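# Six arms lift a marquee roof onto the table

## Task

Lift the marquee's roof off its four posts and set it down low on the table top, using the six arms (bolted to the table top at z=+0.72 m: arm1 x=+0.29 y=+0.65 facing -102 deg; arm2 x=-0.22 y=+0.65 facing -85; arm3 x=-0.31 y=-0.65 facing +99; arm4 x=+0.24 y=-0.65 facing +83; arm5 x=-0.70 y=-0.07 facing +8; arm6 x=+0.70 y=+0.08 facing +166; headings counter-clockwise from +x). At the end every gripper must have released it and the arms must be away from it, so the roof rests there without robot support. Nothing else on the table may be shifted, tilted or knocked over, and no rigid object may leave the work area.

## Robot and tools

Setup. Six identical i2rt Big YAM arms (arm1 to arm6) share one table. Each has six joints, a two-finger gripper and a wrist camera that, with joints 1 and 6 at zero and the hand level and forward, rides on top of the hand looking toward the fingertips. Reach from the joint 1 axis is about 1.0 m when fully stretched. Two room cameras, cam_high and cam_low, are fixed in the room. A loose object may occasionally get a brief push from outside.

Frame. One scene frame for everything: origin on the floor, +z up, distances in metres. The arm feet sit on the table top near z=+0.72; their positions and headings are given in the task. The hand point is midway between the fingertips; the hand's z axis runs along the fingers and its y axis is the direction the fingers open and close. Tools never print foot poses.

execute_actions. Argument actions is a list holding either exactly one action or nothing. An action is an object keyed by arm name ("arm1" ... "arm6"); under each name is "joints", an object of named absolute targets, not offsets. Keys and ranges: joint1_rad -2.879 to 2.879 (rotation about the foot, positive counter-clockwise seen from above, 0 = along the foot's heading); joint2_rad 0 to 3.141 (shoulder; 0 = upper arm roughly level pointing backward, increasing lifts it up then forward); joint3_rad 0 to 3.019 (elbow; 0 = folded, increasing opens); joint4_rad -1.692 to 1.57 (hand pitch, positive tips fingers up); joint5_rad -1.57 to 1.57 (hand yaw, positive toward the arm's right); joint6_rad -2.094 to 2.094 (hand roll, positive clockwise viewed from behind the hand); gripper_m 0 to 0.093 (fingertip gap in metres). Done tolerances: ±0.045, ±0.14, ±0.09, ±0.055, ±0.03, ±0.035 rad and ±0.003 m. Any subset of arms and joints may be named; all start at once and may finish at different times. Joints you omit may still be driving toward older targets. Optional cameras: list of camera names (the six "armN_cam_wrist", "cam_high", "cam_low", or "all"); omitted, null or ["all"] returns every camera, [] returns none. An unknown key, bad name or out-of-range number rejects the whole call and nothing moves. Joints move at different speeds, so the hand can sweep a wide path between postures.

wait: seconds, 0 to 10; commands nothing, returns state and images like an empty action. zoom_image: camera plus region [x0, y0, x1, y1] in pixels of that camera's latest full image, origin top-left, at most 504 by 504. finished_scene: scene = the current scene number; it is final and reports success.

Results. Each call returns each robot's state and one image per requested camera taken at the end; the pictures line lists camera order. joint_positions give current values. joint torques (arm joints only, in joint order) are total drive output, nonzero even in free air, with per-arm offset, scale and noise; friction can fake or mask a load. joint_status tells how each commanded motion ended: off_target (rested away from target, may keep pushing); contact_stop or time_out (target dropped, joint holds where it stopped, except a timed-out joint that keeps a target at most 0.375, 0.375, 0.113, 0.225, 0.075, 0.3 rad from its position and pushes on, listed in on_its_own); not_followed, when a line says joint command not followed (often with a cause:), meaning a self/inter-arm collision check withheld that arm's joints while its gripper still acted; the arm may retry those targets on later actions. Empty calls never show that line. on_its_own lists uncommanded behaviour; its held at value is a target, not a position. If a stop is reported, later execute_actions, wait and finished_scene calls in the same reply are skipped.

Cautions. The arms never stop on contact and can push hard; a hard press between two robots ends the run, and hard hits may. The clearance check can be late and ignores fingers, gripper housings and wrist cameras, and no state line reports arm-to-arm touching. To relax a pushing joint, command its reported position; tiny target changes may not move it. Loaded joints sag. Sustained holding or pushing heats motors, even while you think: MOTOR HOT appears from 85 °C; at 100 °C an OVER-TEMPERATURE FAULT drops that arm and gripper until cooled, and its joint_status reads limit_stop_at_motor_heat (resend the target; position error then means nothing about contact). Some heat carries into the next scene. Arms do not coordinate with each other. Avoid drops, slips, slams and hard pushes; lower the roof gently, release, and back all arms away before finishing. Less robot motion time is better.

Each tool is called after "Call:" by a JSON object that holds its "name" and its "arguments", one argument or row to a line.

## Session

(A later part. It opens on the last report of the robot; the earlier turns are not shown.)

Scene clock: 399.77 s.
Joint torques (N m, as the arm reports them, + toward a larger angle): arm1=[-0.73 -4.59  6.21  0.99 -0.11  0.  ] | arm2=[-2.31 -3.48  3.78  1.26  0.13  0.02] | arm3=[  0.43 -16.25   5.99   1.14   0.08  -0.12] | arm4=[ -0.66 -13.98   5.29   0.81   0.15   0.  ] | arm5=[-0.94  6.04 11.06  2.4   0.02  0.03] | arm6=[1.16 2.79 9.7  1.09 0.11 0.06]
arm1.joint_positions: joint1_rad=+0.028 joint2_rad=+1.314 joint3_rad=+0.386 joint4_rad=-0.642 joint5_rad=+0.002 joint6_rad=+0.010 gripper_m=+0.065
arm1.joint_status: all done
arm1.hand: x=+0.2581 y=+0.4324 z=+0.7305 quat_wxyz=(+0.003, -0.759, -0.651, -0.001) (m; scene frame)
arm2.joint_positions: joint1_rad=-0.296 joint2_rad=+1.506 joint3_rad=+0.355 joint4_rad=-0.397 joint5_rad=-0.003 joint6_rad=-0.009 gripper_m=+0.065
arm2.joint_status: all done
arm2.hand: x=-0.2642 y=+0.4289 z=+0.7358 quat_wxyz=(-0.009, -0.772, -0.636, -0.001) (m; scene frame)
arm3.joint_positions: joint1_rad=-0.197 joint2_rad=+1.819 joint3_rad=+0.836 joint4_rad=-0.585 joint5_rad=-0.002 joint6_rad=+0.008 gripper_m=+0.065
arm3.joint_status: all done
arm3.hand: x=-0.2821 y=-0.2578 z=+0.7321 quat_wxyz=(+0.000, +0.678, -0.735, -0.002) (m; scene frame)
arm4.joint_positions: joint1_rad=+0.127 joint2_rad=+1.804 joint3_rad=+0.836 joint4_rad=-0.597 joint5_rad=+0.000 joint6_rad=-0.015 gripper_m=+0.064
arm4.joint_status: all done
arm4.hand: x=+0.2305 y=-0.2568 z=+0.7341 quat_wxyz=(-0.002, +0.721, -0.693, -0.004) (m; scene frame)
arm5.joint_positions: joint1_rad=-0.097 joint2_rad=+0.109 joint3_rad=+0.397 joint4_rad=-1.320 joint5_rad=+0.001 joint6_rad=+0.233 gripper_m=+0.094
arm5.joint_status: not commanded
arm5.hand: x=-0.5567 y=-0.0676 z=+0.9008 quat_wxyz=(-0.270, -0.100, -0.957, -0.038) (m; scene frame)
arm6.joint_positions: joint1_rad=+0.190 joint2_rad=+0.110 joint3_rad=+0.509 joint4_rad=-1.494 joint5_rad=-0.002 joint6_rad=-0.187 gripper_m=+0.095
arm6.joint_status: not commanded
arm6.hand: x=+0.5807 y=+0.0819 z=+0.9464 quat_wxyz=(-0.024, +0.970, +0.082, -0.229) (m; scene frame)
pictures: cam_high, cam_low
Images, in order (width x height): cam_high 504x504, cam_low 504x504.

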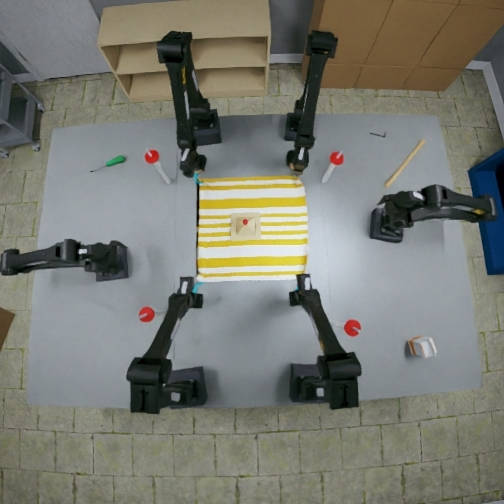

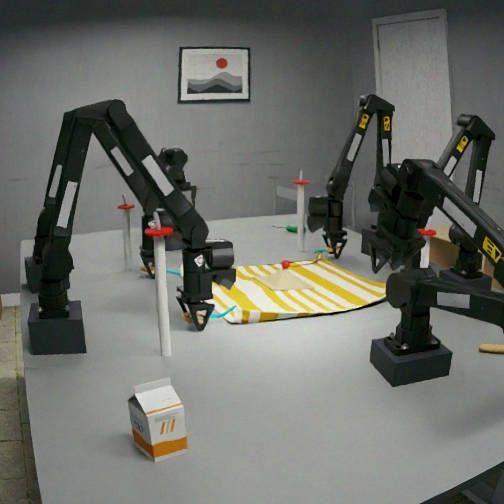

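Call:
{"name": "execute_actions", "arguments": {
  "actions": [
    {"arm1":{"joints":{"joint2_rad":1.345,"joint4_rad":-0.595}},"arm2":{"joints":{"joint2_rad":1.57,"joint4_rad":-0.345}},"arm3":{"joints":{"joint2_rad":1.83,"joint4_rad":-0.545}},"arm4":{"joints":{"joint2_rad":1.825,"joint4_rad":-0.555}}}
  ],
  "cameras": []
}}

Call:
{"name": "execute_actions", "arguments": {
  "actions": [
    {"arm1":{"joints":{"gripper_m":0.093}},"arm2":{"joints":{"gripper_m":0.093}},"arm3":{"joints":{"gripper_m":0.093}},"arm4":{"joints":{"gripper_m":0.093}}}
  ],
  "cameras": []
}}

Call:
{"name": "execute_actions", "arguments": {
  "actions": [
    {"arm1":{"joints":{"joint2_rad":1.0,"joint3_rad":0.62,"joint4_rad":-1.15}},"arm2":{"joints":{"joint2_rad":1.097,"joint3_rad":0.53,"joint4_rad":-0.96}},"arm3":{"joints":{"joint2_rad":1.585,"joint3_rad":1.0,"joint4_rad":-0.95}},"arm4":{"joints":{"joint2_rad":1.588,"joint3_rad":1.0,"joint4_rad":-0.95}}}
  ],
  "cameras": ["cam_high","cam_low"]
}}

Scene clock: 412.10 s.
Joint torques (N m, as the arm reports them, + toward a larger angle): arm1=[-0.86 -3.    6.15  1.46 -0.02  0.06] | arm2=[-2.24 -2.76  3.42  1.39  0.    0.  ] | arm3=[  0.32 -14.3    6.08   1.13   0.07  -0.11] | arm4=[ -0.43 -11.57   5.24   1.03   0.16   0.04] | arm5=[-0.9   6.21 10.88  2.43 -0.02  0.01] | arm6=[1.13 2.79 9.71 1.08 0.11 0.06]
arm1.joint_positions: joint1_rad=+0.028 joint2_rad=+1.323 joint3_rad=+0.386 joint4_rad=-0.620 joint5_rad=-0.001 joint6_rad=+0.005 gripper_m=+0.065
arm1.joint_status: all done
arm1.hand: x=+0.2580 y=+0.4280 z=+0.7289 quat_wxyz=(-0.003, -0.757, -0.653, +0.003) (m; scene frame)
arm2.joint_positions: joint1_rad=-0.296 joint2_rad=+1.541 joint3_rad=+0.356 joint4_rad=-0.361 joint5_rad=+0.000 joint6_rad=-0.006 gripper_m=+0.065
arm2.joint_status: all done
arm2.hand: x=-0.2648 y=+0.4273 z=+0.7289 quat_wxyz=(-0.009, -0.773, -0.635, +0.001) (m; scene frame)
arm3.joint_positions: joint1_rad=-0.197 joint2_rad=+1.819 joint3_rad=+0.836 joint4_rad=-0.563 joint5_rad=-0.002 joint6_rad=+0.008 gripper_m=+0.065
arm3.joint_status: all done
arm3.hand: x=-0.2817 y=-0.2524 z=+0.7322 quat_wxyz=(-0.008, +0.679, -0.734, -0.010) (m; scene frame)
arm4.joint_positions: joint1_rad=+0.127 joint2_rad=+1.805 joint3_rad=+0.836 joint4_rad=-0.573 joint5_rad=+0.000 joint6_rad=-0.014 gripper_m=+0.064
arm4.joint_status: all done
arm4.hand: x=+0.2304 y=-0.2512 z=+0.7337 quat_wxyz=(-0.010, +0.721, -0.693, -0.012) (m; scene frame)
arm5.joint_positions: joint1_rad=-0.097 joint2_rad=+0.109 joint3_rad=+0.397 joint4_rad=-1.320 joint5_rad=+0.001 joint6_rad=+0.233 gripper_m=+0.094
arm5.joint_status: not commanded
arm5.hand: x=-0.5567 y=-0.0676 z=+0.9008 quat_wxyz=(-0.270, -0.100, -0.957, -0.038) (m; scene frame)
arm6.joint_positions: joint1_rad=+0.190 joint2_rad=+0.110 joint3_rad=+0.509 joint4_rad=-1.494 joint5_rad=-0.002 joint6_rad=-0.187 gripper_m=+0.095
arm6.joint_status: not commanded
arm6.hand: x=+0.5807 y=+0.0819 z=+0.9464 quat_wxyz=(-0.024, +0.970, +0.082, -0.229) (m; scene frame)
pictures: none
No camera images: the call's "cameras" was empty. Leave "cameras" out to get every camera's image.

Scene clock: 412.67 s.
Joint torques (N m, as the arm reports them, + toward a larger angle): arm1=[-0.91 -2.79  6.13  1.05 -0.02  0.06] | arm2=[-2.22 -2.72  3.34  1.4  -0.07  0.01] | arm3=[  0.33 -14.34   6.07   1.21   0.06  -0.1 ] | arm4=[ -0.71 -11.71   5.36   1.01   0.16   0.05] | arm5=[-0.84  5.58 10.88  2.4   0.    0.07] | arm6=[1.09 2.77 9.7  1.1  0.11 0.06]
arm1.joint_positions: joint1_rad=+0.028 joint2_rad=+1.323 joint3_rad=+0.386 joint4_rad=-0.610 joint5_rad=-0.001 joint6_rad=+0.005 gripper_m=+0.093
arm1.joint_status: all done
arm1.hand: x=+0.2576 y=+0.4254 z=+0.7290 quat_wxyz=(-0.006, -0.757, -0.653, +0.007) (m; scene frame)
arm2.joint_positions: joint1_rad=-0.296 joint2_rad=+1.540 joint3_rad=+0.358 joint4_rad=-0.361 joint5_rad=+0.002 joint6_rad=-0.005 gripper_m=+0.093
arm2.joint_status: all done
arm2.hand: x=-0.2653 y=+0.4263 z=+0.7292 quat_wxyz=(-0.009, -0.773, -0.635, +0.003) (m; scene frame)
arm3.joint_positions: joint1_rad=-0.197 joint2_rad=+1.819 joint3_rad=+0.836 joint4_rad=-0.563 joint5_rad=-0.002 joint6_rad=+0.008 gripper_m=+0.093
arm3.joint_status: all done
arm3.hand: x=-0.2817 y=-0.2524 z=+0.7322 quat_wxyz=(-0.008, +0.679, -0.734, -0.010) (m; scene frame)
arm4.joint_positions: joint1_rad=+0.127 joint2_rad=+1.805 joint3_rad=+0.836 joint4_rad=-0.573 joint5_rad=+0.000 joint6_rad=-0.014 gripper_m=+0.093
arm4.joint_status: all done
arm4.hand: x=+0.2304 y=-0.2512 z=+0.7337 quat_wxyz=(-0.010, +0.721, -0.693, -0.012) (m; scene frame)
arm5.joint_positions: joint1_rad=-0.097 joint2_rad=+0.109 joint3_rad=+0.397 joint4_rad=-1.320 joint5_rad=+0.001 joint6_rad=+0.233 gripper_m=+0.094
arm5.joint_status: not commanded
arm5.hand: x=-0.5567 y=-0.0676 z=+0.9008 quat_wxyz=(-0.270, -0.100, -0.957, -0.038) (m; scene frame)
arm6.joint_positions: joint1_rad=+0.190 joint2_rad=+0.110 joint3_rad=+0.509 joint4_rad=-1.494 joint5_rad=-0.002 joint6_rad=-0.187 gripper_m=+0.095
arm6.joint_status: not commanded
arm6.hand: x=+0.5807 y=+0.0819 z=+0.9464 quat_wxyz=(-0.024, +0.970, +0.082, -0.229) (m; scene frame)
pictures: none
No camera images: the call's "cameras" was empty. Leave "cameras" out to get every camera's image.

Scene clock: 413.93 s.
Joint torques (N m, as the arm reports them, + toward a larger angle): arm1=[-0.67 -2.68  9.74 -0.07 -0.01  0.06] | arm2=[-2.17 -3.23  8.86  0.18 -0.07  0.  ] | arm3=[  0.4  -13.84  10.27  -0.12   0.08  -0.1 ] | arm4=[ -0.47 -11.89   7.42  -0.32   0.15   0.04] | arm5=[-1.42  5.99 10.85  2.34  0.01  0.03] | arm6=[1.13 2.83 9.71 1.08 0.11 0.06]
arm1.joint_positions: joint1_rad=+0.028 joint2_rad=+0.992 joint3_rad=+0.602 joint4_rad=-1.139 joint5_rad=-0.001 joint6_rad=+0.005 gripper_m=+0.093
arm1.joint_status: all done
arm1.hand: x=+0.2565 y=+0.4168 z=+0.8618 quat_wxyz=(-0.012, -0.757, -0.653, +0.014) (m; scene frame)
arm2.joint_positions: joint1_rad=-0.296 joint2_rad=+1.101 joint3_rad=+0.516 joint4_rad=-0.949 joint5_rad=+0.002 joint6_rad=-0.005 gripper_m=+0.093
arm2.joint_status: all done
arm2.hand: x=-0.2691 y=+0.4158 z=+0.8599 quat_wxyz=(-0.012, -0.773, -0.634, +0.007) (m; scene frame)
arm3.joint_positions: joint1_rad=-0.197 joint2_rad=+1.577 joint3_rad=+0.981 joint4_rad=-0.934 joint5_rad=-0.002 joint6_rad=+0.008 gripper_m=+0.093
arm3.joint_status: all done
arm3.hand: x=-0.2801 y=-0.2330 z=+0.8636 quat_wxyz=(-0.014, +0.679, -0.734, -0.015) (m; scene frame)
arm4.joint_positions: joint1_rad=+0.127 joint2_rad=+1.575 joint3_rad=+0.990 joint4_rad=-0.934 joint5_rad=+0.000 joint6_rad=-0.014 gripper_m=+0.093
arm4.joint_status: all done
arm4.hand: x=+0.2300 y=-0.2277 z=+0.8642 quat_wxyz=(-0.019, +0.720, -0.693, -0.021) (m; scene frame)
arm5.joint_positions: joint1_rad=-0.097 joint2_rad=+0.109 joint3_rad=+0.397 joint4_rad=-1.320 joint5_rad=+0.001 joint6_rad=+0.233 gripper_m=+0.094
arm5.joint_status: not commanded
arm5.hand: x=-0.5567 y=-0.0676 z=+0.9008 quat_wxyz=(-0.270, -0.100, -0.957, -0.038) (m; scene frame)
arm6.joint_positions: joint1_rad=+0.190 joint2_rad=+0.110 joint3_rad=+0.509 joint4_rad=-1.494 joint5_rad=-0.002 joint6_rad=-0.187 gripper_m=+0.095
arm6.joint_status: not commanded
arm6.hand: x=+0.5807 y=+0.0819 z=+0.9464 quat_wxyz=(-0.024, +0.970, +0.082, -0.229) (m; scene frame)
pictures: cam_high, cam_low
Images, in order (width x height): cam_high 504x504, cam_low 504x504.

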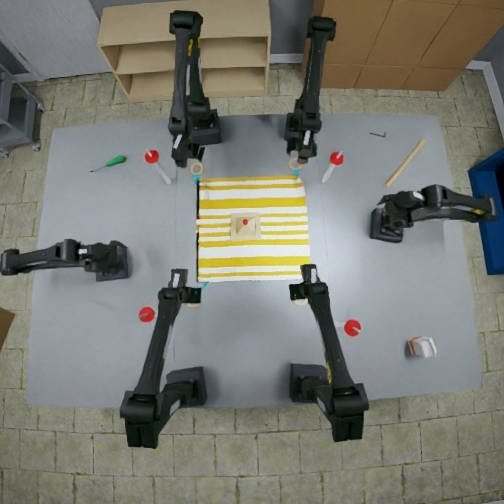

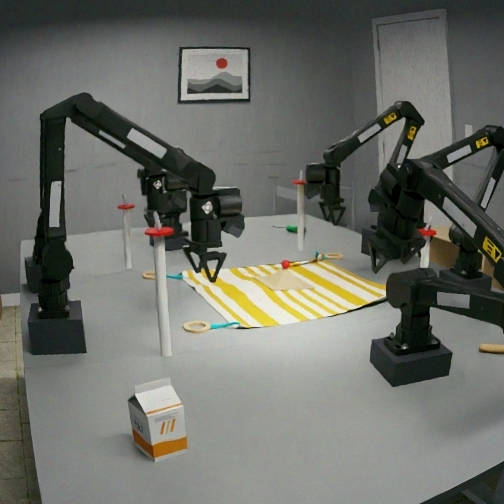

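Call:
{"name": "execute_actions", "arguments": {
  "actions": [
    {"arm1":{"joints":{"joint2_rad":0.7,"joint3_rad":0.8,"joint4_rad":-1.5}},"arm2":{"joints":{"joint2_rad":0.7,"joint3_rad":0.75,"joint4_rad":-1.45}},"arm3":{"joints":{"joint2_rad":1.1,"joint4_rad":-1.45}},"arm4":{"joints":{"joint2_rad":1.1,"joint4_rad":-1.45}}}
  ],
  "cameras": ["cam_high"]
}}

Call:
{"name": "finished_scene", "arguments": {
  "scene": 1
}}

Scene clock: 422.70 s.
Joint torques (N m, as the arm reports them, + toward a larger angle): arm1=[-1.04  0.09 11.71  0.24 -0.02  0.05] | arm2=[-2.23  1.16 11.87  0.48 -0.07 -0.01] | arm3=[ 0.46 -6.95 11.83 -0.15  0.06 -0.11] | arm4=[-0.46 -3.91  8.66 -0.44  0.16  0.08] | arm5=[-1.12  5.19 10.9   2.36 -0.02  0.02] | arm6=[1.12 2.81 9.73 1.1  0.11 0.06]
arm1.joint_positions: joint1_rad=+0.028 joint2_rad=+0.694 joint3_rad=+0.770 joint4_rad=-1.489 joint5_rad=-0.001 joint6_rad=+0.005 gripper_m=+0.093
arm1.joint_status: all done
arm1.hand: x=+0.2624 y=+0.4572 z=+0.9794 quat_wxyz=(-0.050, -0.755, -0.651, +0.057) (m; scene frame)
arm2.joint_positions: joint1_rad=-0.296 joint2_rad=+0.689 joint3_rad=+0.724 joint4_rad=-1.439 joint5_rad=+0.002 joint6_rad=-0.005 gripper_m=+0.093
arm2.joint_status: all done
arm2.hand: x=-0.2626 y=+0.4570 z=+1.0126 quat_wxyz=(-0.053, -0.771, -0.632, +0.057) (m; scene frame)
arm3.joint_positions: joint1_rad=-0.197 joint2_rad=+1.092 joint3_rad=+0.981 joint4_rad=-1.434 joint5_rad=-0.002 joint6_rad=+0.008 gripper_m=+0.093
arm3.joint_status: all done
arm3.hand: x=-0.2887 y=-0.3574 z=+1.0246 quat_wxyz=(-0.008, +0.679, -0.734, -0.010) (m; scene frame)
arm4.joint_positions: joint1_rad=+0.127 joint2_rad=+1.088 joint3_rad=+0.990 joint4_rad=-1.433 joint5_rad=+0.000 joint6_rad=-0.014 gripper_m=+0.093
arm4.joint_status: all done
arm4.hand: x=+0.2334 y=-0.3548 z=+1.0255 quat_wxyz=(-0.014, +0.721, -0.693, -0.016) (m; scene frame)
arm5.joint_positions: joint1_rad=-0.097 joint2_rad=+0.109 joint3_rad=+0.397 joint4_rad=-1.320 joint5_rad=+0.001 joint6_rad=+0.233 gripper_m=+0.094
arm5.joint_status: not commanded
arm5.hand: x=-0.5567 y=-0.0676 z=+0.9008 quat_wxyz=(-0.270, -0.100, -0.957, -0.038) (m; scene frame)
arm6.joint_positions: joint1_rad=+0.190 joint2_rad=+0.110 joint3_rad=+0.509 joint4_rad=-1.494 joint5_rad=-0.002 joint6_rad=-0.187 gripper_m=+0.095
arm6.joint_status: not commanded
arm6.hand: x=+0.5807 y=+0.0819 z=+0.9464 quat_wxyz=(-0.024, +0.970, +0.082, -0.229) (m; scene frame)
pictures: cam_high
Images, in order (width x height): cam_high 504x504.

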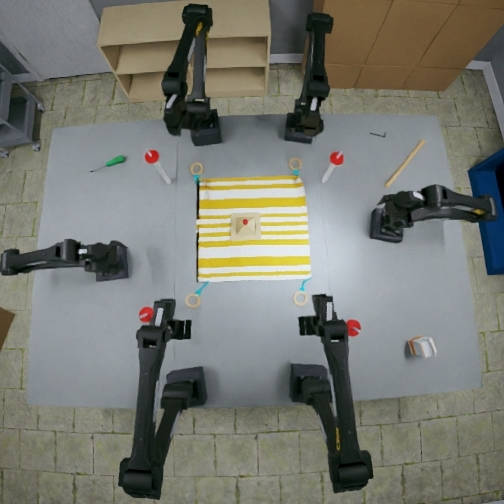

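The scene is finished: the task was done.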